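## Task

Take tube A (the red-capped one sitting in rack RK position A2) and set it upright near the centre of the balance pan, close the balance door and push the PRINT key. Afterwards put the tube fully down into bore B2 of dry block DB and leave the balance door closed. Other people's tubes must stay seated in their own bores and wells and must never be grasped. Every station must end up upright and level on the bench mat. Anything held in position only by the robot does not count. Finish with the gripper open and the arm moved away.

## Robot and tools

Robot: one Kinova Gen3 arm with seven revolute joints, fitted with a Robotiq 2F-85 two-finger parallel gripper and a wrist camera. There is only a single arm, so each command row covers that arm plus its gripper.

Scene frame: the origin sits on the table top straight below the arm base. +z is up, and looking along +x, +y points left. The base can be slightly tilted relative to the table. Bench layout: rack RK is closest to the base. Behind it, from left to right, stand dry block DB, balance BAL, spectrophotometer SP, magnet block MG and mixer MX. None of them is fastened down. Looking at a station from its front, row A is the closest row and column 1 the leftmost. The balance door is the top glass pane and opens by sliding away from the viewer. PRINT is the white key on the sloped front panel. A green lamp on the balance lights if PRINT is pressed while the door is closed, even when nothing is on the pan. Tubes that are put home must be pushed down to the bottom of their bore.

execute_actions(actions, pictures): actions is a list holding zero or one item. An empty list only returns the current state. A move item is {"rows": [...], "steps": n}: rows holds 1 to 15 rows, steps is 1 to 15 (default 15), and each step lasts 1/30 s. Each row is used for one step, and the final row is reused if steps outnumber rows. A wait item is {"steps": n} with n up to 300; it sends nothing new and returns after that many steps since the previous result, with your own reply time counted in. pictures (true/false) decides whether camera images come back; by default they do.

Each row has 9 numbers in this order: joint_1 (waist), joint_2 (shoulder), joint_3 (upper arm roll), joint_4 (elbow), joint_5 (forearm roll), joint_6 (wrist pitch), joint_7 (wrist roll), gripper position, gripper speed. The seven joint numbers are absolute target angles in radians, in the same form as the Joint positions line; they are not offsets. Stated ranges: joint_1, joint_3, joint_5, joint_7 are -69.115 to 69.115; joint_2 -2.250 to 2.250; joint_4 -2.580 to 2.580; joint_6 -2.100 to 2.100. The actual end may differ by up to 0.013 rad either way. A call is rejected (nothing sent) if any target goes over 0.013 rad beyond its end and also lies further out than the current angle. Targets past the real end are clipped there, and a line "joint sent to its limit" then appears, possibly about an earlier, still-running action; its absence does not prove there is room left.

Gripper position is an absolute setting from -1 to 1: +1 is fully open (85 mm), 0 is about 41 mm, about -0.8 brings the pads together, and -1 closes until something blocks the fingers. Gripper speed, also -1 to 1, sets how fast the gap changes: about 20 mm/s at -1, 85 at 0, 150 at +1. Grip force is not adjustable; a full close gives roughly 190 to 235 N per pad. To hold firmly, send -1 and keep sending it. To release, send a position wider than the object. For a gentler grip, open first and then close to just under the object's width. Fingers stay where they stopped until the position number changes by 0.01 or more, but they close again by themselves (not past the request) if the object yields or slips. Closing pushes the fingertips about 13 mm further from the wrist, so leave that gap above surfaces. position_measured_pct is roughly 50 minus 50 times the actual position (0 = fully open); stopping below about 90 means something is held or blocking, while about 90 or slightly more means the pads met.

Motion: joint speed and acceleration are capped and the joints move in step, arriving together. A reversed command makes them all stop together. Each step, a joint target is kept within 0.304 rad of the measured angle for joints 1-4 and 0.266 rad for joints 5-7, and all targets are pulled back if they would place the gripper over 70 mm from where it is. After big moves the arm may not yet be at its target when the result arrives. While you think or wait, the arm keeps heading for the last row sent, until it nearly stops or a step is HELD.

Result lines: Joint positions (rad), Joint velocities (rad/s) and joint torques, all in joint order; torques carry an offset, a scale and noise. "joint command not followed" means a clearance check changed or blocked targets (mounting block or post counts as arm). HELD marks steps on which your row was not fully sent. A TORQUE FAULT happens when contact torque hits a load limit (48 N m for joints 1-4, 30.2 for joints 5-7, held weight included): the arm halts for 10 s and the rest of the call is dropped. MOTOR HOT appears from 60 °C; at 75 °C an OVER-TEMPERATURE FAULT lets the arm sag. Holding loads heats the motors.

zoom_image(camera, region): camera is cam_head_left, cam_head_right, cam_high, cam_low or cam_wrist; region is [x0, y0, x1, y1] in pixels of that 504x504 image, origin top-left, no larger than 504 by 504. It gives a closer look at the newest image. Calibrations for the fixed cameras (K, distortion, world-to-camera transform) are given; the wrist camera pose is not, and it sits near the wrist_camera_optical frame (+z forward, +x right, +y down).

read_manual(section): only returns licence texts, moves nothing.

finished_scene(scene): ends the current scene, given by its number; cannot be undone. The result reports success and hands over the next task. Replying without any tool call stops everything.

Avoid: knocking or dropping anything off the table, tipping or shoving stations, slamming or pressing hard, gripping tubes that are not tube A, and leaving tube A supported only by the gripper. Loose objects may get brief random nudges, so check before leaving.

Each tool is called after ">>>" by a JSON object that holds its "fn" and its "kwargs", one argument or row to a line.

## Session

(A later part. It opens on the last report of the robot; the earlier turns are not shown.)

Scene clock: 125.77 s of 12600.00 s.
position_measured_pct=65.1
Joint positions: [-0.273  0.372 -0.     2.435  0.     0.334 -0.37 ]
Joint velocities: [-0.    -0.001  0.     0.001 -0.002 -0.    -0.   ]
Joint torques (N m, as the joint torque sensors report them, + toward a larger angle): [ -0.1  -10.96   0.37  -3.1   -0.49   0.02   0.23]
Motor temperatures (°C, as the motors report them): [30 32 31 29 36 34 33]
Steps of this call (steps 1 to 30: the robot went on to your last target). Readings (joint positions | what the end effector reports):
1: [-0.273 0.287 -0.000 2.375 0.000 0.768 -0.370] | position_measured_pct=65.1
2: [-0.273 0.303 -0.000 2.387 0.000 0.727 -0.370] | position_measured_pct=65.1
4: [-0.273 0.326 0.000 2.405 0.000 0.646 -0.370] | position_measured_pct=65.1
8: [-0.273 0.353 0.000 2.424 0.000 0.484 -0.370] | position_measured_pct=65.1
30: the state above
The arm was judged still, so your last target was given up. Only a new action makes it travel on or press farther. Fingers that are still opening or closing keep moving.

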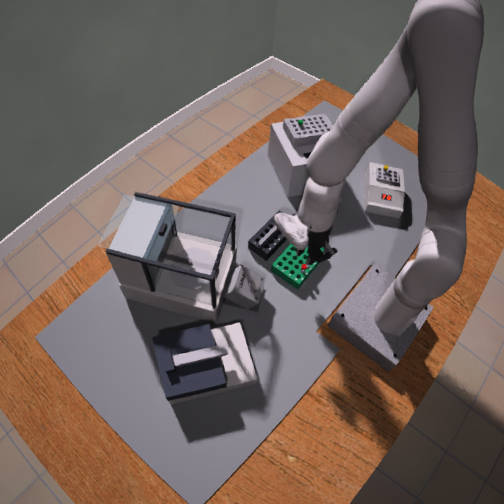

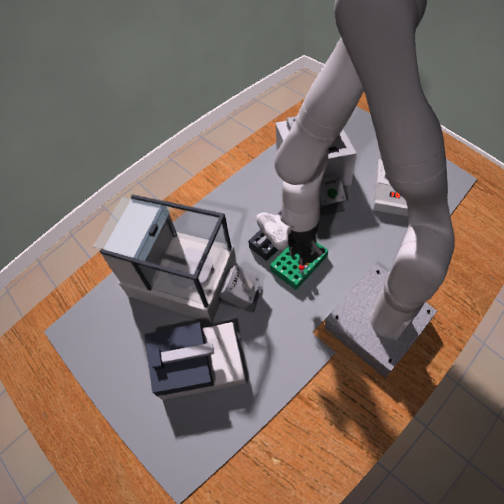

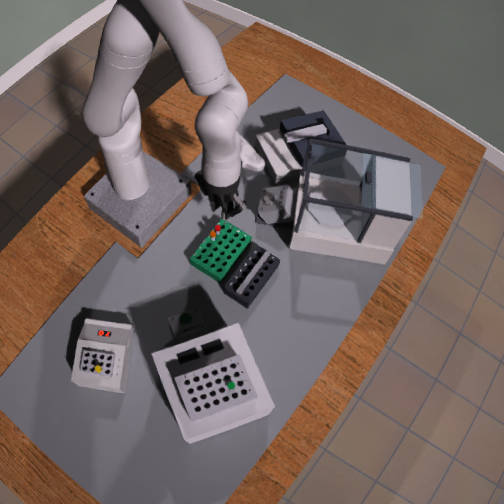

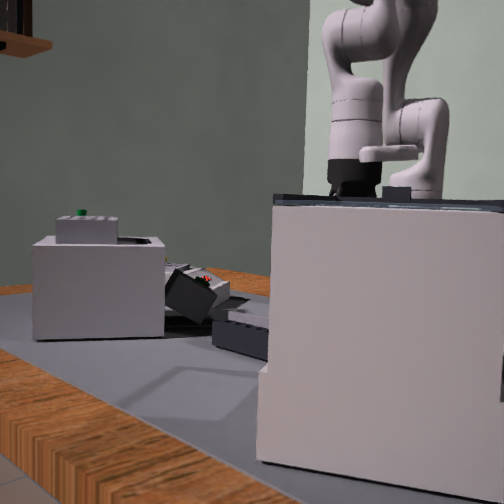

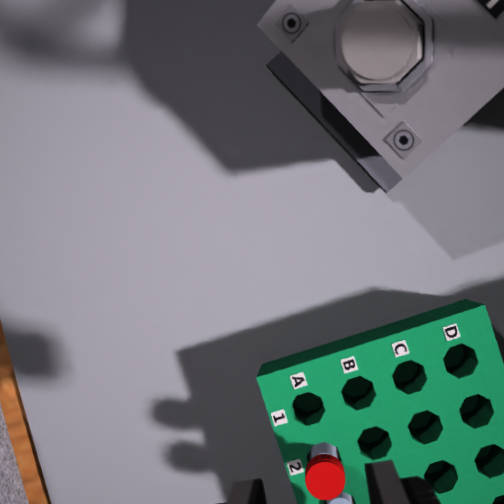

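>>> {"fn": "execute_actions", "kwargs": {
  "actions": [
    {"rows":[[-0.255,0.519,0,2.462,0,0.161,-0.14,-0.3,0]]}
  ],
  "pictures": false
}}

>>> {"fn": "execute_actions", "kwargs": {
  "actions": [
    {"steps":8}
  ]
}}

>>> {"fn": "zoom_image", "kwargs": {
  "camera": "cam_high",
  "region": [170,180,270,280]
}}

Scene clock: 139.80 s of 12600.00 s.
position_measured_pct=65.1
Joint positions: [-0.255  0.516  0.     2.462  0.     0.161 -0.14 ]
Joint velocities: [ 0.003  0.024 -0.     0.004  0.001  0.001  0.   ]
Joint torques (N m, as the joint torque sensors report them, + toward a larger angle): [ -0.17 -12.3    0.45  -1.75  -0.47  -0.06   0.19]
Motor temperatures (°C, as the motors report them): [30 31 31 29 36 34 33]
Steps of this call (steps 1 to 406: nothing new was sent; steps 407 to 421: all 15 steps of this action). Readings (joint positions | what the end effector reports):
407: [-0.273 0.374 -0.000 2.436 -0.000 0.333 -0.369] | position_measured_pct=65.1
408: [-0.272 0.381 -0.000 2.437 -0.000 0.327 -0.361] | position_measured_pct=65.1
410: [-0.268 0.412 -0.000 2.442 -0.000 0.296 -0.320] | position_measured_pct=65.1
414: [-0.258 0.495 0.000 2.457 0.000 0.191 -0.179] | position_measured_pct=65.1
421: the state above

Scene clock: 140.07 s of 12600.00 s.
position_measured_pct=65.1
Joint positions: [-0.255  0.519  0.     2.462  0.     0.161 -0.14 ]
Joint velocities: [ 0.     0.003 -0.     0.002 -0.    -0.     0.   ]
Joint torques (N m, as the joint torque sensors report them, + toward a larger angle): [ -0.12 -12.43   0.54  -1.61  -0.4    0.01   0.18]
Motor temperatures (°C, as the motors report them): [30 31 31 29 36 34 33]
Steps of this call (steps 1 to 8: the robot went on to your last target). Readings (joint positions | what the end effector reports):
1: [-0.255 0.517 0.000 2.462 0.000 0.161 -0.140] | position_measured_pct=65.1
2: [-0.255 0.518 0.000 2.462 0.000 0.161 -0.140] | position_measured_pct=65.1
4: [-0.255 0.518 0.000 2.462 0.000 0.161 -0.140] | position_measured_pct=65.1
8: the state above

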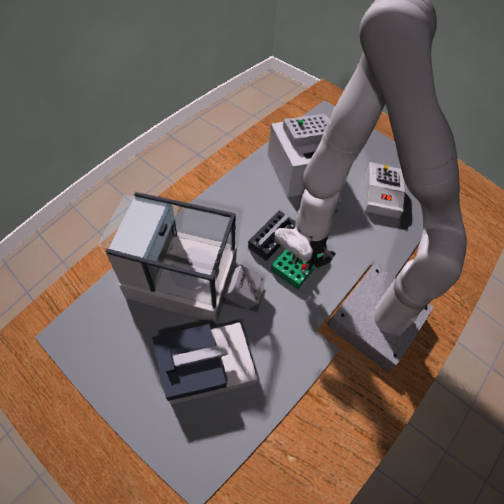

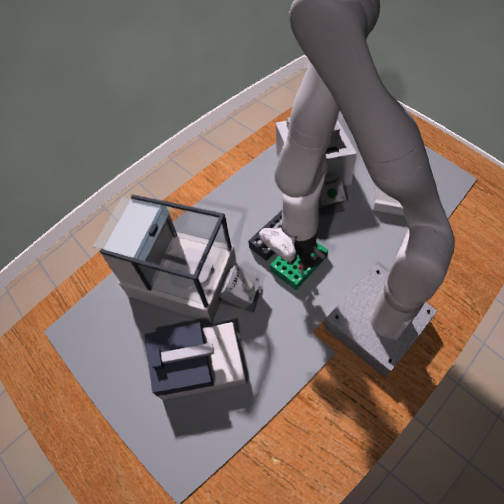

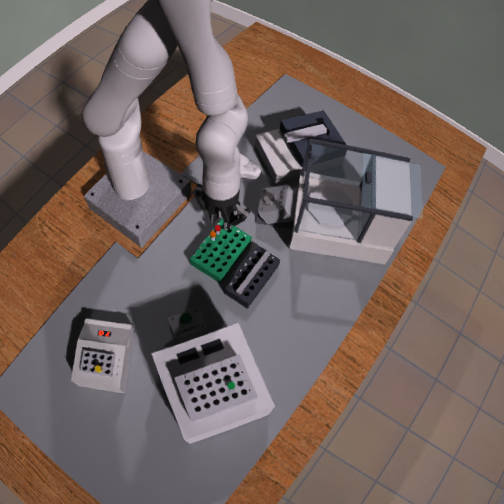

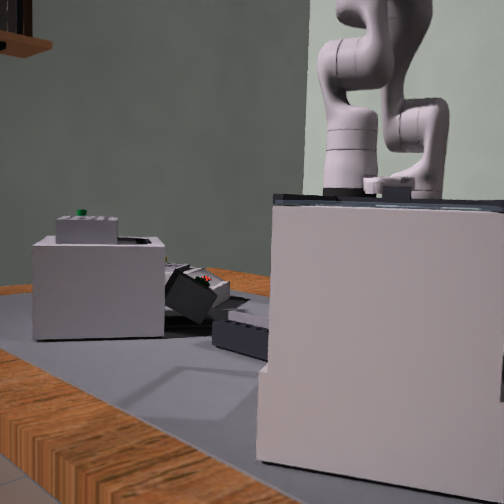

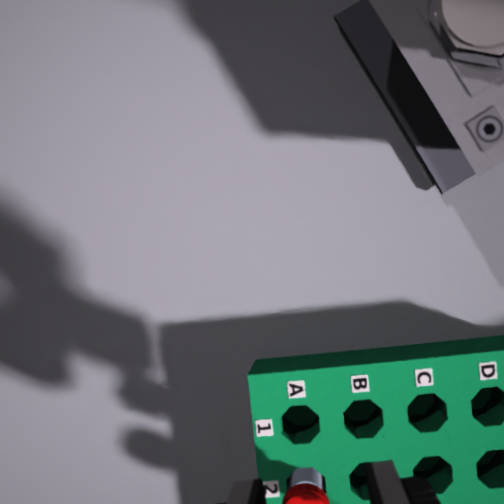

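Region (170, 180, 270, 280) of cam_high's 504x504 image, scaled by 5.040, with more detail than that image has.

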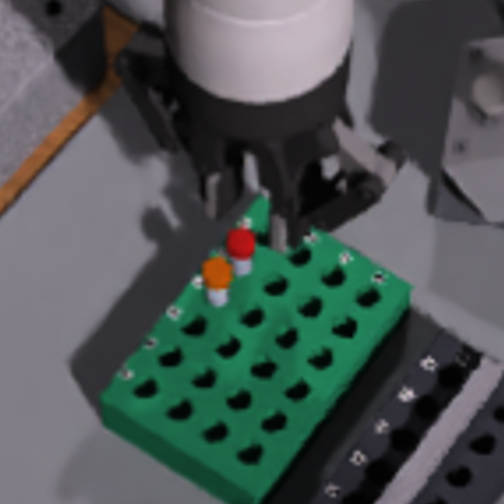

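>>> {"fn": "execute_actions", "kwargs": {
  "actions": [
    {"rows":[[-0.256,0.54,0,2.466,0,0.136,-0.14,-0.3,0],[-0.256,0.54,0,2.466,0,0.136,-0.14,-0.3,0],[-0.256,0.561,0,2.47,0,0.11,-0.14,-0.3,0],[-0.256,0.561,0,2.47,0,0.11,-0.14,-0.3,0],[-0.256,0.583,0,2.473,0,0.086,-0.14,-0.3,0],[-0.256,0.583,0,2.473,0,0.086,-0.14,-0.3,0],[-0.256,0.605,0,2.476,0,0.061,-0.14,-0.3,0],[-0.256,0.605,0,2.476,0,0.061,-0.14,-0.3,0],[-0.256,0.627,0,2.479,0,0.036,-0.14,-0.3,0],[-0.256,0.627,0,2.479,0,0.036,-0.14,-0.3,0],[-0.256,0.6485,0,2.481,0,0.012,-0.14,-0.3,0]]}
  ],
  "pictures": false
}}

>>> {"fn": "execute_actions", "kwargs": {
  "actions": [
    {"steps":8}
  ],
  "pictures": false
}}

>>> {"fn": "execute_actions", "kwargs": {
  "actions": [
    {"rows":[[-0.256,0.6485,0,2.481,0,0.012,-0.14,-1,-0.5]]}
  ]
}}

>>> {"fn": "zoom_image", "kwargs": {
  "camera": "cam_high",
  "region": [170,180,270,280]
}}

Scene clock: 162.73 s of 12600.00 s.
position_measured_pct=65.1
Joint positions: [-0.256  0.644 -0.     2.481 -0.     0.013 -0.14 ]
Joint velocities: [ 0.     0.015  0.001 -0.001 -0.001 -0.031 -0.001]
Joint torques (N m, as the joint torque sensors report them, + toward a larger angle): [ -0.1  -12.62   0.5   -0.24  -0.51  -0.04   0.17]
Motor temperatures (°C, as the motors report them): [30 31 31 29 36 34 33]
Steps of this call (steps 1 to 15: the robot went on to your last target; steps 16 to 665: nothing new was sent; steps 666 to 680: all 15 steps of this action). Readings (joint positions | what the end effector reports):
666: [-0.255 0.520 0.000 2.462 -0.000 0.160 -0.140] | position_measured_pct=65.1
667: [-0.255 0.528 0.000 2.463 -0.000 0.154 -0.140] | position_measured_pct=65.1
669: [-0.256 0.548 0.000 2.467 -0.000 0.131 -0.140] | position_measured_pct=65.1
673: [-0.256 0.589 0.000 2.473 -0.000 0.081 -0.140] | position_measured_pct=65.1
680: the state above

Scene clock: 163.00 s of 12600.00 s.
position_measured_pct=65.1
Joint positions: [-0.256  0.648 -0.     2.481  0.     0.012 -0.14 ]
Joint velocities: [ 0.     0.005 -0.001  0.     0.    -0.001 -0.   ]
Joint torques (N m, as the joint torque sensors report them, + toward a larger angle): [ -0.11 -13.16   0.55  -0.27  -0.51   0.05   0.2 ]
Motor temperatures (°C, as the motors report them): [30 31 31 29 36 34 33]
Steps of this call (steps 1 to 8: the robot went on to your last target). Readings (joint positions | what the end effector reports):
1: [-0.256 0.645 -0.000 2.481 -0.000 0.012 -0.140] | position_measured_pct=65.1
2: [-0.256 0.645 -0.000 2.481 -0.000 0.012 -0.140] | position_measured_pct=65.1
4: [-0.256 0.647 -0.000 2.481 0.000 0.012 -0.140] | position_measured_pct=65.1
8: the state above

Scene clock: 163.50 s of 12600.00 s.
position_measured_pct=82.5
Joint positions: [-0.256  0.648 -0.     2.482 -0.     0.013 -0.14 ]
Joint velocities: [-0.    -0.003  0.    -0.001 -0.    -0.     0.   ]
Joint torques (N m, as the joint torque sensors report them, + toward a larger angle): [ -0.13 -12.79   0.68  -0.96  -0.44  -0.28   0.22]
Motor temperatures (°C, as the motors report them): [30 31 31 29 36 34 33]
Steps of this call (steps 1 to 15: all 15 steps of this action). Readings (joint positions | what the end effector reports):
1: [-0.256 0.648 -0.000 2.481 0.000 0.012 -0.140] | position_measured_pct=65.1
2: [-0.256 0.648 -0.000 2.481 0.000 0.012 -0.140] | position_measured_pct=65.5
4: [-0.256 0.648 0.000 2.481 -0.000 0.012 -0.140] | position_measured_pct=67.9
8: [-0.256 0.648 -0.000 2.481 -0.000 0.012 -0.140] | position_measured_pct=75.0
15: the state above

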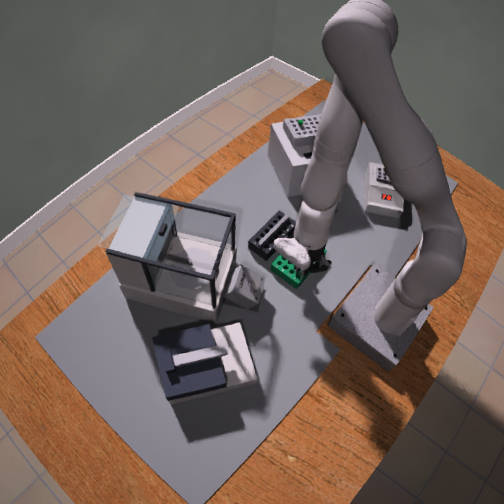

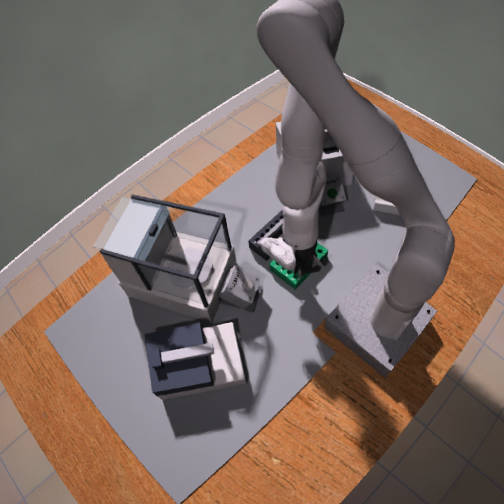

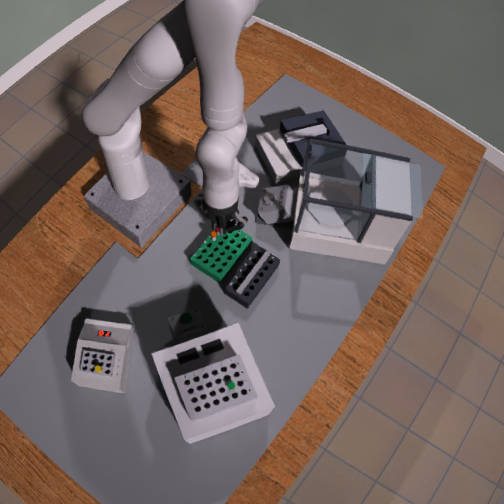

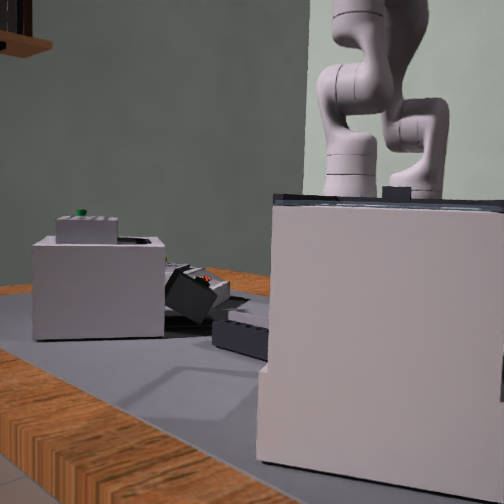

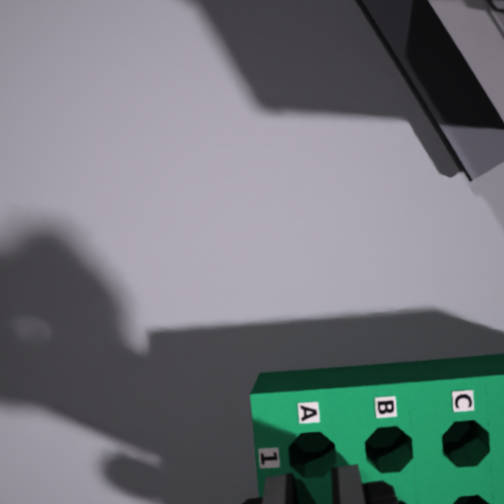

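Region (170, 180, 270, 280) of cam_high's 504x504 image, scaled by 5.040, with more detail than that image has.

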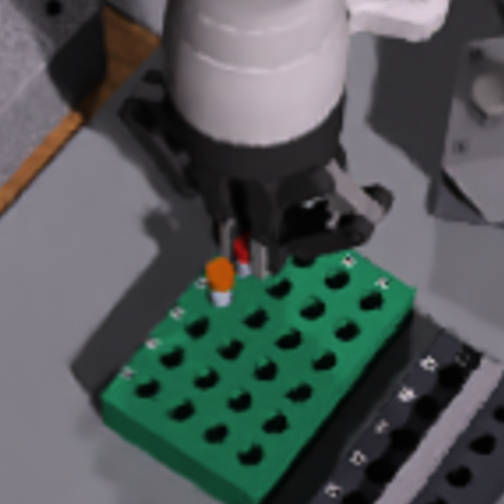

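>>> {"fn": "execute_actions", "kwargs": {
  "actions": [
    {"rows":[[-0.256,0.627,0,2.479,0,0.036,-0.14,-1,-0.5],[-0.256,0.627,0,2.479,0,0.036,-0.14,-1,-0.5],[-0.256,0.605,0,2.476,0,0.061,-0.14,-1,-0.5],[-0.256,0.605,0,2.476,0,0.061,-0.14,-1,-0.5],[-0.256,0.583,0,2.473,0,0.086,-0.14,-1,-0.5],[-0.256,0.583,0,2.473,0,0.086,-0.14,-1,-0.5],[-0.256,0.561,0,2.47,0,0.11,-0.14,-1,-0.5],[-0.256,0.561,0,2.47,0,0.11,-0.14,-1,-0.5],[-0.256,0.54,0,2.466,0,0.136,-0.14,-1,-0.5],[-0.256,0.519,0,2.462,0,0.161,-0.14,-1,-0.5],[-0.256,0.49,0,2.457,0,0.195,-0.14,-1,-0.5],[-0.256,0.46,0,2.452,0,0.23,-0.14,-1,-0.5],[-0.256,0.43,0,2.446,0,0.266,-0.14,-1,-0.5],[-0.256,0.40,0,2.44,0,0.30,-0.14,-1,-0.5],[-0.256,0.372,0,2.435,0,0.334,-0.14,-1,-0.5]]}
  ],
  "pictures": false
}}

>>> {"fn": "execute_actions", "kwargs": {
  "actions": [
    {"rows":[[-0.256,-0.085,0,2.062,0,1.165,-0.8,-1,-0.5]]}
  ],
  "pictures": false
}}

>>> {"fn": "execute_actions", "kwargs": {
  "actions": [
    {"steps":25}
  ],
  "pictures": false
}}

>>> {"fn": "execute_actions", "kwargs": {
  "actions": [
    {"rows":[[-0.55,0.473,0,1.387,0,1.282,-1.64,-1,-0.5]]}
  ],
  "pictures": false
}}

>>> {"fn": "execute_actions", "kwargs": {
  "actions": [
    {"steps":30}
  ]
}}

Scene clock: 185.53 s of 12600.00 s.
position_measured_pct=82.9
Joint positions: [-0.256  0.454 -0.     2.451 -0.     0.232 -0.14 ]
Joint velocities: [ 0.    -0.724  0.    -0.137  0.001  0.864  0.   ]
Joint torques (N m, as the joint torque sensors report them, + toward a larger angle): [ -0.08 -12.17   0.56  -1.97  -0.47  -0.16   0.18]
Motor temperatures (°C, as the motors report them): [30 31 31 29 36 34 33]
Steps of this call (steps 1 to 15: the robot went on to your last target; steps 16 to 646: nothing new was sent; steps 647 to 661: all 15 steps of this action). Readings (joint positions | what the end effector reports):
647: [-0.256 0.647 -0.000 2.482 -0.000 0.014 -0.140] | position_measured_pct=82.9
648: [-0.256 0.640 -0.000 2.481 -0.000 0.019 -0.140] | position_measured_pct=82.9
650: [-0.256 0.618 -0.000 2.478 -0.000 0.041 -0.140] | position_measured_pct=82.9
654: [-0.256 0.577 -0.000 2.472 0.000 0.091 -0.140] | position_measured_pct=82.9
661: the state above

Scene clock: 186.03 s of 12600.00 s.
position_measured_pct=82.9
Joint positions: [-0.256  0.065 -0.     2.163  0.     0.607 -0.442]
Joint velocities: [ 0.    -0.852  0.    -0.596 -0.001  1.169 -1.18 ]
Joint torques (N m, as the joint torque sensors report them, + toward a larger angle): [-0.06 -9.29  0.38 -7.08 -0.53 -0.25 -0.1 ]
Motor temperatures (°C, as the motors report them): [30 31 31 29 36 34 33]
Steps of this call (steps 1 to 15: all 15 steps of this action). Readings (joint positions | what the end effector reports):
1: [-0.256 0.429 -0.000 2.446 0.000 0.261 -0.140] | position_measured_pct=82.9
2: [-0.256 0.407 0.000 2.438 0.000 0.287 -0.143] | position_measured_pct=82.9
4: [-0.256 0.363 0.000 2.406 0.000 0.327 -0.163] | position_measured_pct=82.9
8: [-0.256 0.264 -0.000 2.308 0.000 0.412 -0.247] | position_measured_pct=82.9
15: the state above

Scene clock: 186.87 s of 12600.00 s.
position_measured_pct=82.9
Joint positions: [-0.256 -0.085 -0.     2.062  0.     1.165 -0.8  ]
Joint velocities: [-0.    -0.001 -0.    -0.    -0.002 -0.    -0.   ]
Joint torques (N m, as the joint torque sensors report them, + toward a larger angle): [-0.05 -7.23  0.27 -8.83 -0.5   0.01  0.12]
Motor temperatures (°C, as the motors report them): [30 31 31 29 36 34 33]
Steps of this call (steps 1 to 25: the robot went on to your last target). Readings (joint positions | what the end effector reports):
1: [-0.256 0.039 -0.000 2.144 -0.000 0.646 -0.482] | position_measured_pct=82.9
2: [-0.256 0.017 -0.000 2.128 -0.000 0.687 -0.523] | position_measured_pct=82.9
4: [-0.256 -0.016 -0.000 2.104 -0.000 0.768 -0.604] | position_measured_pct=82.9
8: [-0.256 -0.055 0.000 2.079 -0.000 0.930 -0.719] | position_measured_pct=82.9
25: the state above

Scene clock: 187.37 s of 12600.00 s.
position_measured_pct=82.9
Joint positions: [-0.484  0.293 -0.     1.679 -0.     1.257 -1.134]
Joint velocities: [-0.263  0.717 -0.003 -1.025  0.002  0.105 -0.901]
Joint torques (N m, as the joint torque sensors report them, + toward a larger angle): [  0.29 -16.53   0.71  -8.81  -0.28   0.37   0.13]
Motor temperatures (°C, as the motors report them): [30 31 31 29 36 34 33]
Steps of this call (steps 1 to 15: all 15 steps of this action). Readings (joint positions | what the end effector reports):
1: [-0.258 -0.083 0.000 2.061 0.000 1.166 -0.801] | position_measured_pct=82.9
2: [-0.265 -0.076 0.001 2.056 0.001 1.168 -0.805] | position_measured_pct=82.9
4: [-0.295 -0.046 0.001 2.028 0.001 1.179 -0.828] | position_measured_pct=82.9
8: [-0.389 0.073 0.000 1.914 0.000 1.216 -0.928] | position_measured_pct=82.9
15: the state above

Scene clock: 188.37 s of 12600.00 s.
position_measured_pct=82.9
Joint positions: [-0.55   0.473 -0.     1.387 -0.     1.282 -1.64 ]
Joint velocities: [-0.    -0.     0.    -0.     0.001 -0.    -0.   ]
Joint torques (N m, as the joint torque sensors report them, + toward a larger angle): [  0.1  -18.71   0.49  -9.13  -0.46  -0.05   0.13]
Motor temperatures (°C, as the motors report them): [30 31 31 29 36 34 33]
Steps of this call (steps 1 to 30: the robot went on to your last target). Readings (joint positions | what the end effector reports):
1: [-0.492 0.315 -0.000 1.645 -0.000 1.260 -1.164] | position_measured_pct=82.9
2: [-0.500 0.337 -0.000 1.610 -0.000 1.263 -1.196] | position_measured_pct=82.9
4: [-0.515 0.378 0.000 1.542 0.000 1.269 -1.271] | position_measured_pct=82.9
8: [-0.534 0.430 -0.000 1.453 -0.000 1.276 -1.433] | position_measured_pct=82.9
30: the state above
The arm was judged still, so your last target was given up. Only a new action makes it travel on or press farther. Fingers that are still opening or closing keep moving.

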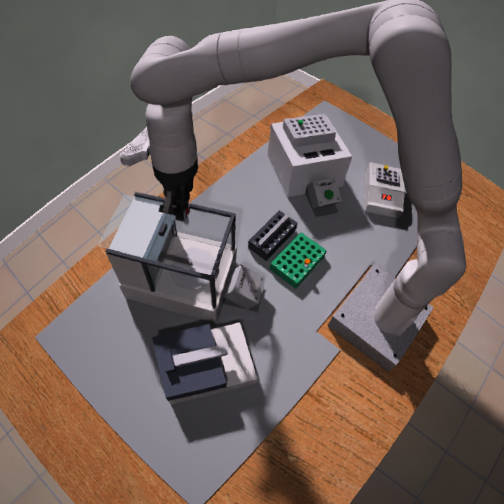

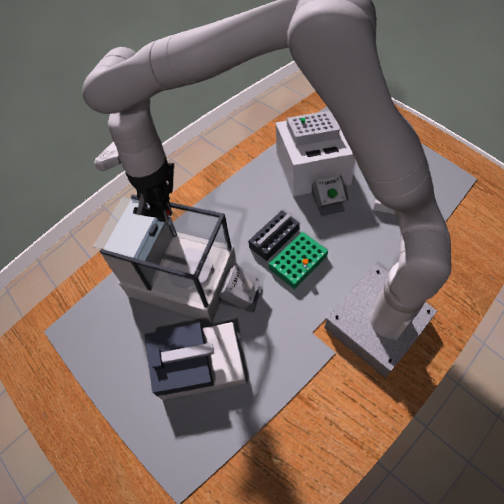

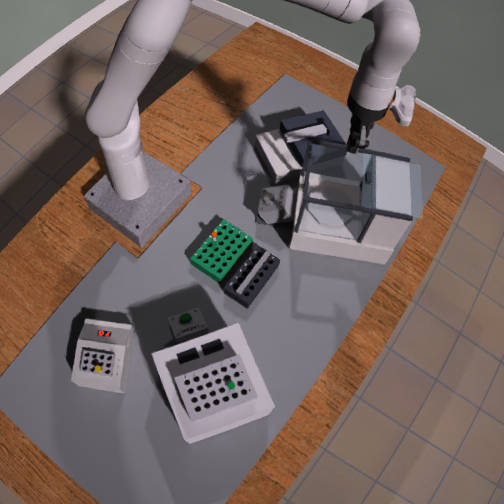

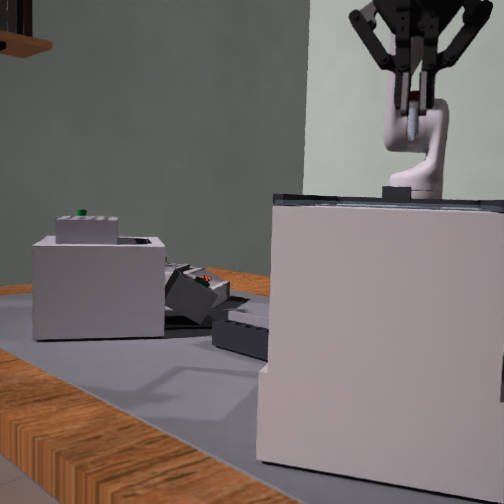

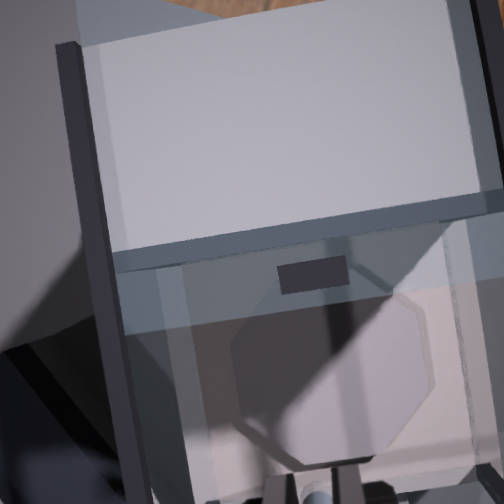

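>>> {"fn": "execute_actions", "kwargs": {
  "actions": [
    {"rows":[[-0.526,0.534,0,1.4886,0,1.119,-1.57,-1,-0.5]]}
  ],
  "pictures": false
}}

>>> {"fn": "execute_actions", "kwargs": {
  "actions": [
    {"steps":8}
  ]
}}

Scene clock: 201.83 s of 12600.00 s.
position_measured_pct=82.9
Joint positions: [-0.526  0.534  0.     1.489  0.     1.119 -1.57 ]
Joint velocities: [ 0.003  0.003  0.001  0.002  0.     0.    -0.   ]
Joint torques (N m, as the joint torque sensors report them, + toward a larger angle): [ -0.15 -18.97   0.52  -8.43  -0.44   0.     0.24]
Motor temperatures (°C, as the motors report them): [30 31 31 29 36 34 33]
Steps of this call (steps 1 to 389: nothing new was sent; steps 390 to 404: all 15 steps of this action). Readings (joint positions | what the end effector reports):
390: [-0.550 0.474 -0.000 1.388 -0.000 1.281 -1.639] | position_measured_pct=82.9
391: [-0.548 0.477 -0.000 1.393 -0.000 1.273 -1.636] | position_measured_pct=82.9
393: [-0.541 0.494 -0.001 1.420 -0.000 1.230 -1.618] | position_measured_pct=82.9
397: [-0.528 0.531 0.001 1.483 0.000 1.127 -1.573] | position_measured_pct=82.9
404: the state above

Scene clock: 202.10 s of 12600.00 s.
position_measured_pct=82.9
Joint positions: [-0.526  0.534  0.     1.489  0.     1.119 -1.57 ]
Joint velocities: [ 0.     0.001  0.     0.002  0.001 -0.001  0.   ]
Joint torques (N m, as the joint torque sensors report them, + toward a larger angle): [  0.01 -19.23   0.61  -8.51  -0.44  -0.09   0.23]
Motor temperatures (°C, as the motors report them): [30 31 31 29 36 34 33]
Steps of this call (steps 1 to 8: the robot went on to your last target). Readings (joint positions | what the end effector reports):
1: [-0.526 0.534 0.000 1.489 0.000 1.119 -1.570] | position_measured_pct=82.9
2: [-0.526 0.534 0.000 1.489 0.000 1.119 -1.570] | position_measured_pct=82.9
4: [-0.526 0.534 0.000 1.489 0.000 1.119 -1.570] | position_measured_pct=82.9
8: the state above

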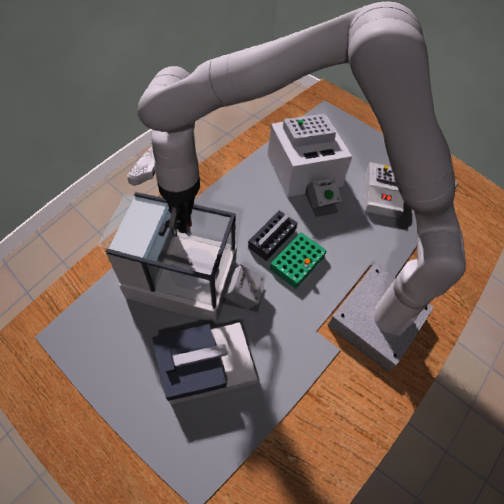

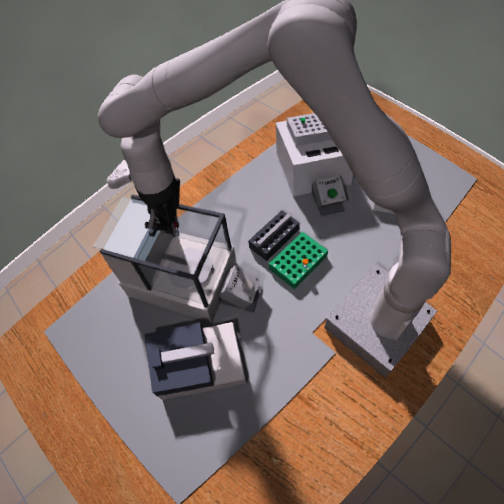

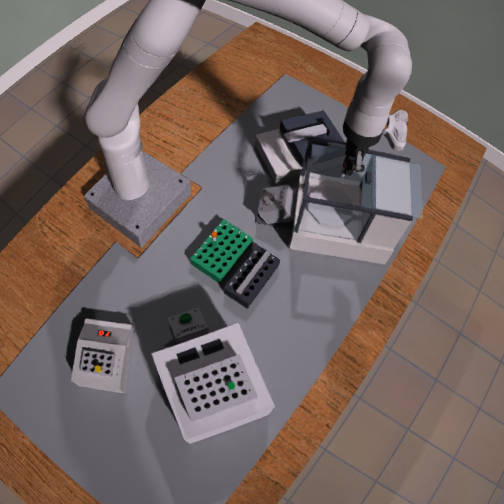

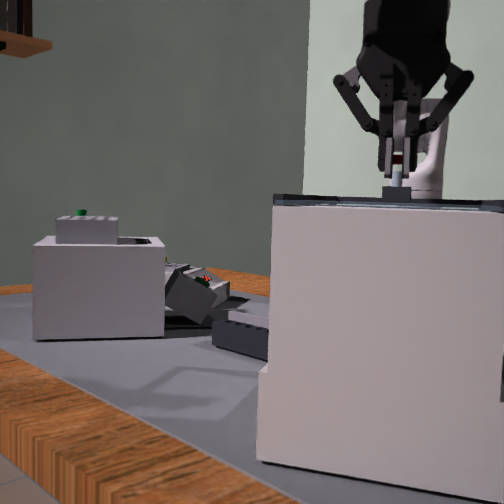

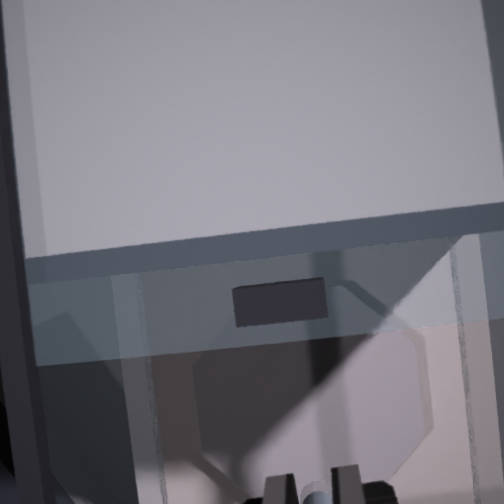

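>>> {"fn": "execute_actions", "kwargs": {
  "actions": [
    {"rows":[[-0.528,0.546,0,1.504,0,1.092,-1.56,-1,-0.5],[-0.528,0.546,0,1.504,0,1.092,-1.56,-1,-0.5],[-0.528,0.558,0,1.519,0,1.065,-1.56,-1,-0.5],[-0.528,0.558,0,1.519,0,1.065,-1.56,-1,-0.5],[-0.528,0.57,0,1.534,0,1.038,-1.56,-1,-0.5],[-0.528,0.57,0,1.534,0,1.038,-1.56,-1,-0.5],[-0.528,0.582,0,1.549,0,1.011,-1.56,-1,-0.5],[-0.528,0.582,0,1.549,0,1.011,-1.56,-1,-0.5],[-0.528,0.594,0,1.563,0,0.985,-1.56,-1,-0.5],[-0.528,0.594,0,1.563,0,0.985,-1.56,-1,-0.5],[-0.528,0.606,0,1.577,0,0.958,-1.56,-1,-0.5]]}
  ],
  "pictures": false
}}

>>> {"fn": "execute_actions", "kwargs": {
  "actions": [
    {"rows":[[-0.528,0.618,0,1.587,0,0.937,-1.56,-1,-0.5],[-0.528,0.618,0,1.587,0,0.937,-1.56,-1,-0.5],[-0.528,0.631,0,1.596,0,0.915,-1.56,-1,-0.5],[-0.528,0.631,0,1.596,0,0.915,-1.56,-1,-0.5],[-0.528,0.643,0,1.605,0,0.894,-1.56,-1,-0.5],[-0.528,0.643,0,1.605,0,0.894,-1.56,-1,-0.5],[-0.528,0.656,0,1.614,0,0.872,-1.56,-1,-0.5],[-0.528,0.656,0,1.614,0,0.872,-1.56,-1,-0.5],[-0.528,0.668,0,1.622,0,0.852,-1.56,-1,-0.5],[-0.528,0.668,0,1.622,0,0.852,-1.56,-1,-0.5],[-0.528,0.681,0,1.63,0,0.831,-1.56,-1,-0.5]]}
  ],
  "pictures": false
}}

>>> {"fn": "execute_actions", "kwargs": {
  "actions": [
    {"rows":[[-0.528,0.685,0,1.632,0,0.825,-1.56,-1,-0.5],[-0.528,0.685,0,1.632,0,0.825,-1.56,-1,-0.5],[-0.528,0.689,0,1.634,0,0.819,-1.56,-1,-0.5],[-0.528,0.689,0,1.634,0,0.819,-1.56,-1,-0.5],[-0.528,0.693,0,1.636,0,0.813,-1.56,-1,-0.5],[-0.528,0.693,0,1.636,0,0.813,-1.56,-1,-0.5],[-0.528,0.697,0,1.638,0,0.807,-1.56,-1,-0.5]]}
  ]
}}

>>> {"fn": "zoom_image", "kwargs": {
  "camera": "cam_high",
  "region": [280,130,400,250]
}}

Scene clock: 223.33 s of 12600.00 s.
position_measured_pct=82.9
Joint positions: [-0.528  0.605 -0.     1.577 -0.     0.959 -1.56 ]
Joint velocities: [-0.     0.006  0.001  0.005  0.002 -0.02   0.   ]
Joint torques (N m, as the joint torque sensors report them, + toward a larger angle): [ -0.12 -19.57   0.71  -7.9   -0.44   0.01   0.17]
Motor temperatures (°C, as the motors report them): [30 32 31 29 36 34 33]
Steps of this call (steps 1 to 15: the robot went on to your last target; steps 16 to 622: nothing new was sent; steps 623 to 637: all 15 steps of this action). Readings (joint positions | what the end effector reports):
623: [-0.526 0.535 0.000 1.489 0.000 1.118 -1.570] | position_measured_pct=82.9
624: [-0.527 0.539 0.000 1.494 0.000 1.110 -1.567] | position_measured_pct=82.9
626: [-0.528 0.551 -0.000 1.509 -0.000 1.083 -1.561] | position_measured_pct=82.9
630: [-0.528 0.574 -0.000 1.539 -0.000 1.029 -1.560] | position_measured_pct=82.9
637: the state above

Scene clock: 223.83 s of 12600.00 s.
position_measured_pct=82.9
Joint positions: [-0.528  0.679 -0.     1.63  -0.     0.831 -1.56 ]
Joint velocities: [ 0.     0.009  0.001 -0.001 -0.001 -0.015 -0.001]
Joint torques (N m, as the joint torque sensors report them, + toward a larger angle): [ -0.13 -19.6    0.66  -6.71  -0.42   0.02   0.22]
Motor temperatures (°C, as the motors report them): [30 32 31 29 36 34 33]
Steps of this call (steps 1 to 15: all 15 steps of this action). Readings (joint positions | what the end effector reports):
1: [-0.528 0.606 -0.000 1.577 -0.000 0.957 -1.560] | position_measured_pct=82.9
2: [-0.528 0.611 0.000 1.581 -0.000 0.949 -1.560] | position_measured_pct=82.9
4: [-0.528 0.624 0.000 1.590 0.000 0.928 -1.560] | position_measured_pct=82.9
8: [-0.528 0.649 0.000 1.608 -0.000 0.885 -1.560] | position_measured_pct=82.9
15: the state above

Scene clock: 224.33 s of 12600.00 s.
position_measured_pct=82.9
Joint positions: [-0.528  0.697  0.     1.638  0.     0.807 -1.56 ]
Joint velocities: [ 0.     0.001  0.     0.    -0.    -0.001 -0.   ]
Joint torques (N m, as the joint torque sensors report them, + toward a larger angle): [ -0.09 -20.3    0.63  -6.85  -0.45  -0.05   0.2 ]
Motor temperatures (°C, as the motors report them): [30 32 31 29 36 34 33]
Steps of this call (steps 1 to 15: all 15 steps of this action). Readings (joint positions | what the end effector reports):
1: [-0.528 0.681 -0.000 1.630 -0.000 0.830 -1.560] | position_measured_pct=82.9
2: [-0.528 0.683 0.000 1.631 0.000 0.827 -1.560] | position_measured_pct=82.9
4: [-0.528 0.687 0.000 1.633 0.000 0.821 -1.560] | position_measured_pct=82.9
8: [-0.528 0.695 0.000 1.637 0.000 0.809 -1.560] | position_measured_pct=82.9
15: the state above

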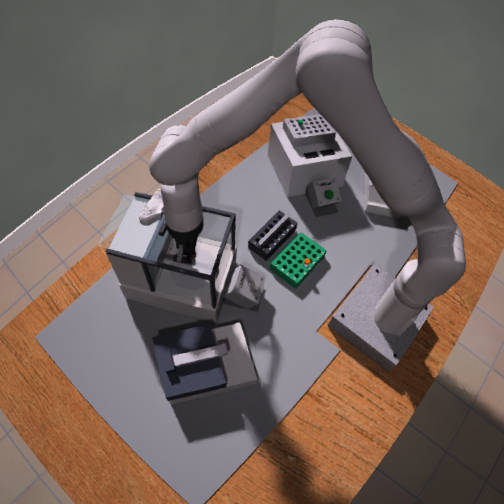

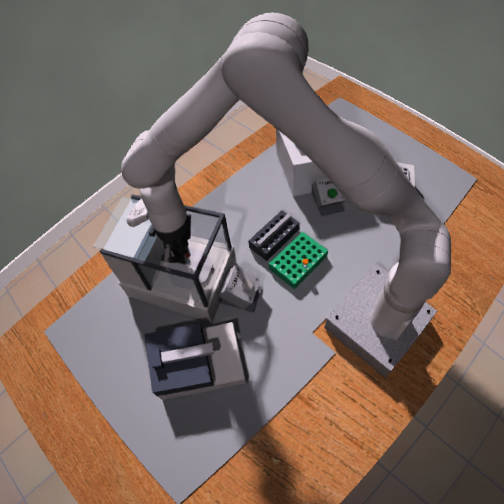

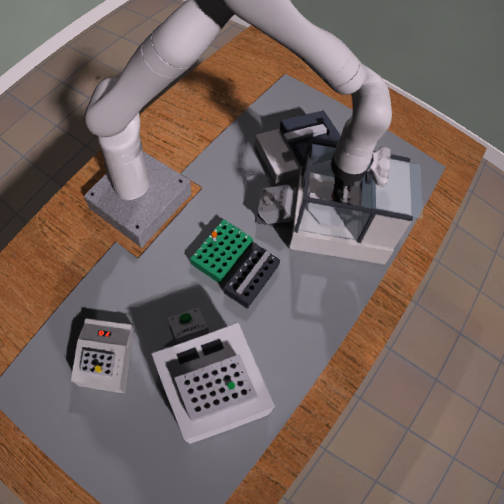

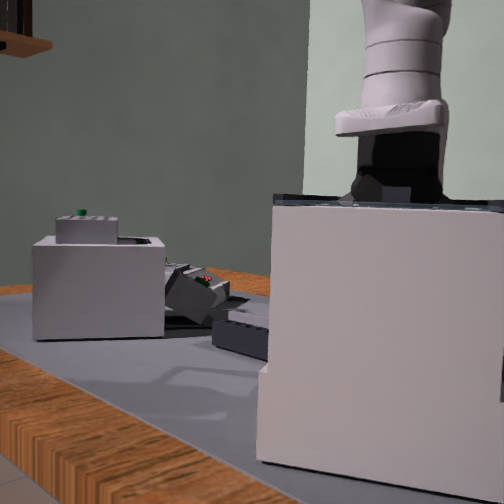

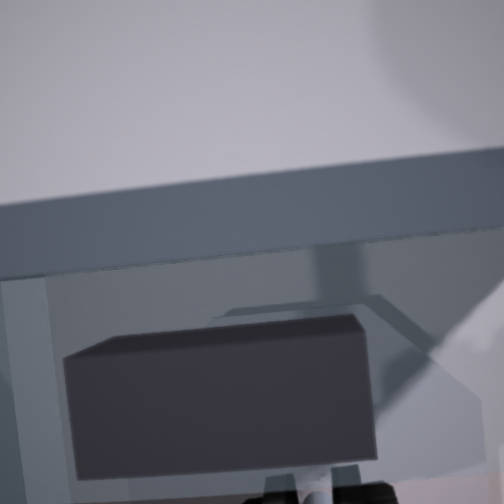

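Region (280, 130, 400, 250) of cam_high's 504x504 image, scaled by 4.200, with more detail than that image has.

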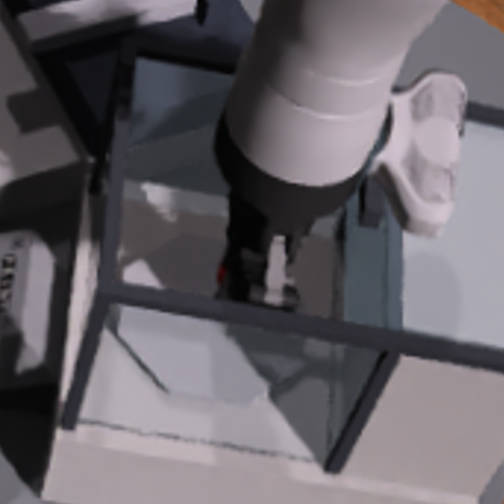

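At 0.060, no contact yet. Step down in 2 mm increments.

>>> {"fn": "execute_actions", "kwargs": {
  "actions": [
    {"rows":[[-0.528,0.7,0,1.6396,0,0.802,-1.56,-1,-0.5]]}
  ],
  "pictures": false
}}

>>> {"fn": "execute_actions", "kwargs": {
  "actions": [
    {"rows":[[-0.528,0.7035,0,1.641,0,0.797,-1.56,-1,-0.5]]}
  ],
  "pictures": false
}}

>>> {"fn": "execute_actions", "kwargs": {
  "actions": [
    {"rows":[[-0.528,0.7065,0,1.6427,0,0.7924,-1.56,-1,-0.5]]}
  ],
  "pictures": false
}}

Scene clock: 234.70 s of 12600.00 s.
position_measured_pct=82.9
Joint positions: [-0.528  0.7    0.     1.64   0.     0.802 -1.56 ]
Joint velocities: [-0.     0.    -0.    -0.     0.    -0.002  0.001]
Joint torques (N m, as the joint torque sensors report them, + toward a larger angle): [ -0.04 -20.3    0.65  -6.69  -0.5   -0.06   0.15]
Motor temperatures (°C, as the motors report them): [30 32 31 29 36 34 33]
Steps of this call (steps 1 to 15: the robot went on to your last target; steps 16 to 296: nothing new was sent; steps 297 to 311: all 15 steps of this action). Readings (joint positions | what the end effector reports):
297: [-0.528 0.698 0.000 1.638 -0.000 0.806 -1.560] | position_measured_pct=82.9
298: [-0.528 0.699 0.000 1.639 0.000 0.804 -1.560] | position_measured_pct=82.9
300: [-0.528 0.700 -0.000 1.640 0.000 0.802 -1.560] | position_measured_pct=82.9
304: [-0.528 0.700 -0.000 1.640 0.000 0.802 -1.560] | position_measured_pct=82.9
311: the state above

Scene clock: 235.20 s of 12600.00 s.
position_measured_pct=82.9
Joint positions: [-0.528  0.703  0.     1.641  0.     0.797 -1.56 ]
Joint velocities: [-0.    -0.    -0.    -0.     0.001  0.001 -0.   ]
Joint torques (N m, as the joint torque sensors report them, + toward a larger angle): [ -0.06 -20.3    0.6   -6.81  -0.48  -0.1    0.17]
Motor temperatures (°C, as the motors report them): [30 32 31 29 36 34 33]
Steps of this call (steps 1 to 15: all 15 steps of this action). Readings (joint positions | what the end effector reports):
1: [-0.528 0.701 0.000 1.640 -0.000 0.801 -1.560] | position_measured_pct=82.9
2: [-0.528 0.703 0.000 1.640 0.000 0.799 -1.560] | position_measured_pct=82.9
4: [-0.528 0.703 -0.000 1.641 0.000 0.797 -1.560] | position_measured_pct=82.9
8: [-0.528 0.703 -0.000 1.641 0.000 0.797 -1.560] | position_measured_pct=82.9
15: the state above

Scene clock: 235.70 s of 12600.00 s.
position_measured_pct=82.9
Joint positions: [-0.528  0.706 -0.     1.643 -0.     0.792 -1.56 ]
Joint velocities: [-0.     0.    -0.    -0.001 -0.002 -0.    -0.   ]
Joint torques (N m, as the joint torque sensors report them, + toward a larger angle): [ -0.07 -20.34   0.64  -6.84  -0.47   0.     0.19]
Motor temperatures (°C, as the motors report them): [30 32 31 29 36 34 33]
Steps of this call (steps 1 to 15: all 15 steps of this action). Readings (joint positions | what the end effector reports):
1: [-0.528 0.704 0.000 1.641 -0.000 0.796 -1.560] | position_measured_pct=82.9
2: [-0.528 0.706 0.000 1.642 0.000 0.794 -1.560] | position_measured_pct=82.9
4: [-0.528 0.706 -0.000 1.643 0.000 0.793 -1.560] | position_measured_pct=82.9
8: [-0.528 0.706 -0.000 1.643 0.000 0.792 -1.560] | position_measured_pct=82.9
15: the state above

>>> {"fn": "execute_actions", "kwargs": {
  "actions": [
    {"rows":[[-0.528,0.709,0,1.644,0,0.7886,-1.56,-1,-0.5]]}
  ],
  "pictures": false
}}

>>> {"fn": "execute_actions", "kwargs": {
  "actions": [
    {"rows":[[-0.528,0.7115,0,1.645,0,0.785,-1.56,-1,-0.5]]}
  ]
}}

>>> {"fn": "zoom_image", "kwargs": {
  "camera": "cam_head_right",
  "region": [140,210,250,320]
}}

Scene clock: 242.33 s of 12600.00 s.
position_measured_pct=82.9
Joint positions: [-0.528  0.707  0.     1.644 -0.     0.789 -1.56 ]
Joint velocities: [-0.    -0.    -0.     0.    -0.001  0.     0.   ]
Joint torques (N m, as the joint torque sensors report them, + toward a larger angle): [ -0.08 -18.91   0.7   -6.64  -0.5   -0.36   0.17]
Motor temperatures (°C, as the motors report them): [30 32 31 29 36 34 33]
Steps of this call (steps 1 to 15: the robot went on to your last target; steps 16 to 184: nothing new was sent; steps 185 to 199: all 15 steps of this action). Readings (joint positions | what the end effector reports):
185: [-0.528 0.707 0.000 1.643 -0.000 0.792 -1.560] | position_measured_pct=82.9
186: [-0.528 0.708 0.000 1.643 -0.000 0.790 -1.560] | position_measured_pct=82.9
188: [-0.528 0.707 0.000 1.644 -0.000 0.790 -1.560] | position_measured_pct=82.9
192: [-0.528 0.707 0.000 1.644 -0.000 0.789 -1.560] | position_measured_pct=82.9
199: the state above

Scene clock: 242.83 s of 12600.00 s.
position_measured_pct=82.9
Joint positions: [-0.528  0.707  0.     1.645 -0.     0.787 -1.56 ]
Joint velocities: [-0.    -0.    -0.    -0.001 -0.001  0.001 -0.   ]
Joint torques (N m, as the joint torque sensors report them, + toward a larger angle): [ -0.09 -16.92   0.51  -6.54  -0.45  -1.02   0.14]
Motor temperatures (°C, as the motors report them): [30 32 31 29 36 34 33]
Steps of this call (steps 1 to 15: all 15 steps of this action). Readings (joint positions | what the end effector reports):
1: [-0.528 0.708 0.000 1.644 -0.000 0.789 -1.560] | position_measured_pct=82.9
2: [-0.528 0.708 0.000 1.644 -0.000 0.788 -1.560] | position_measured_pct=82.9
4: [-0.528 0.707 0.000 1.645 -0.000 0.788 -1.560] | position_measured_pct=82.9
8: [-0.528 0.707 0.000 1.645 -0.000 0.787 -1.560] | position_measured_pct=82.9
15: the state above

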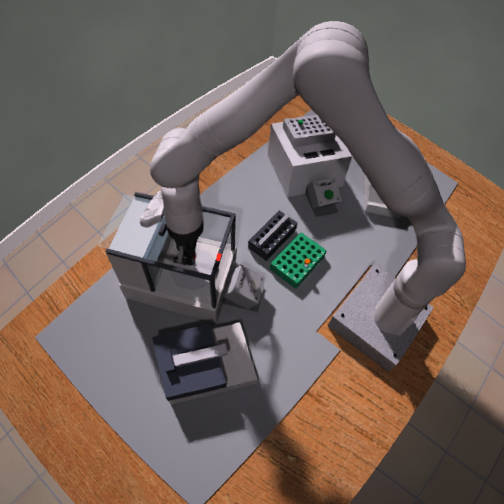

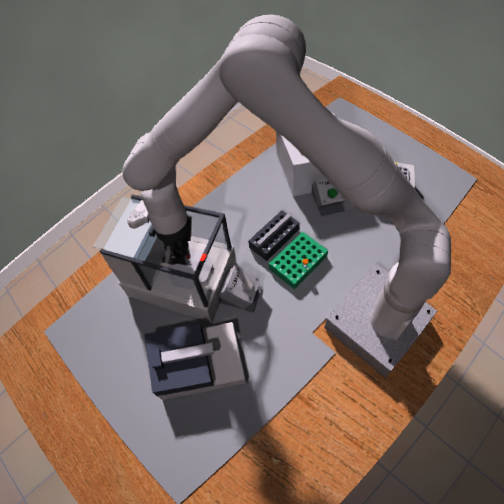

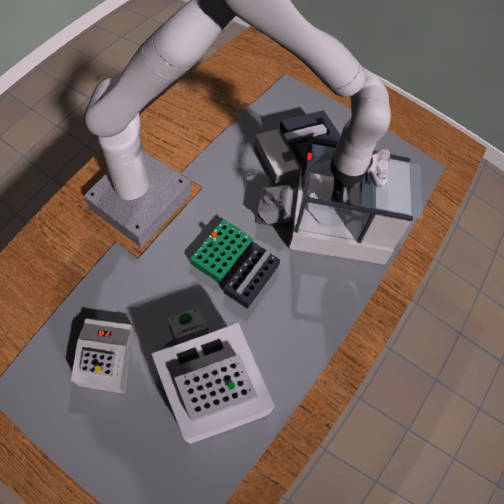

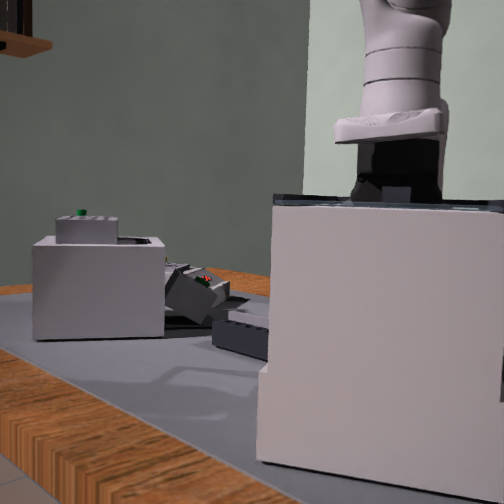

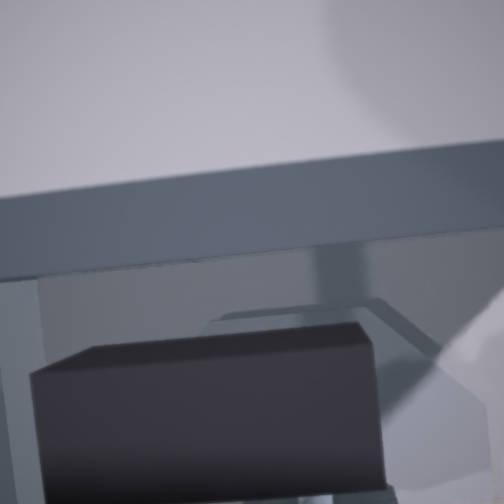

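Region (140, 210, 250, 320) of cam_head_right's 504x504 image, scaled by 4.582, with more detail than that image has.

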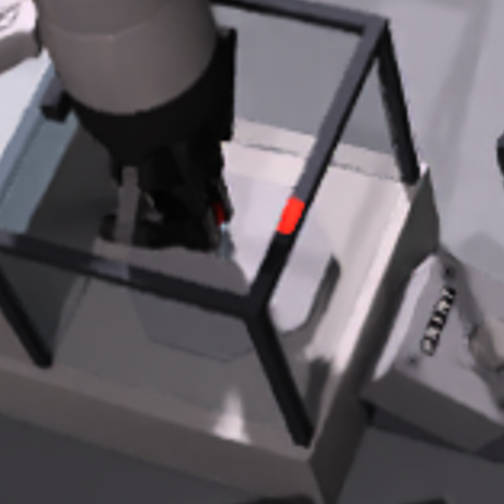

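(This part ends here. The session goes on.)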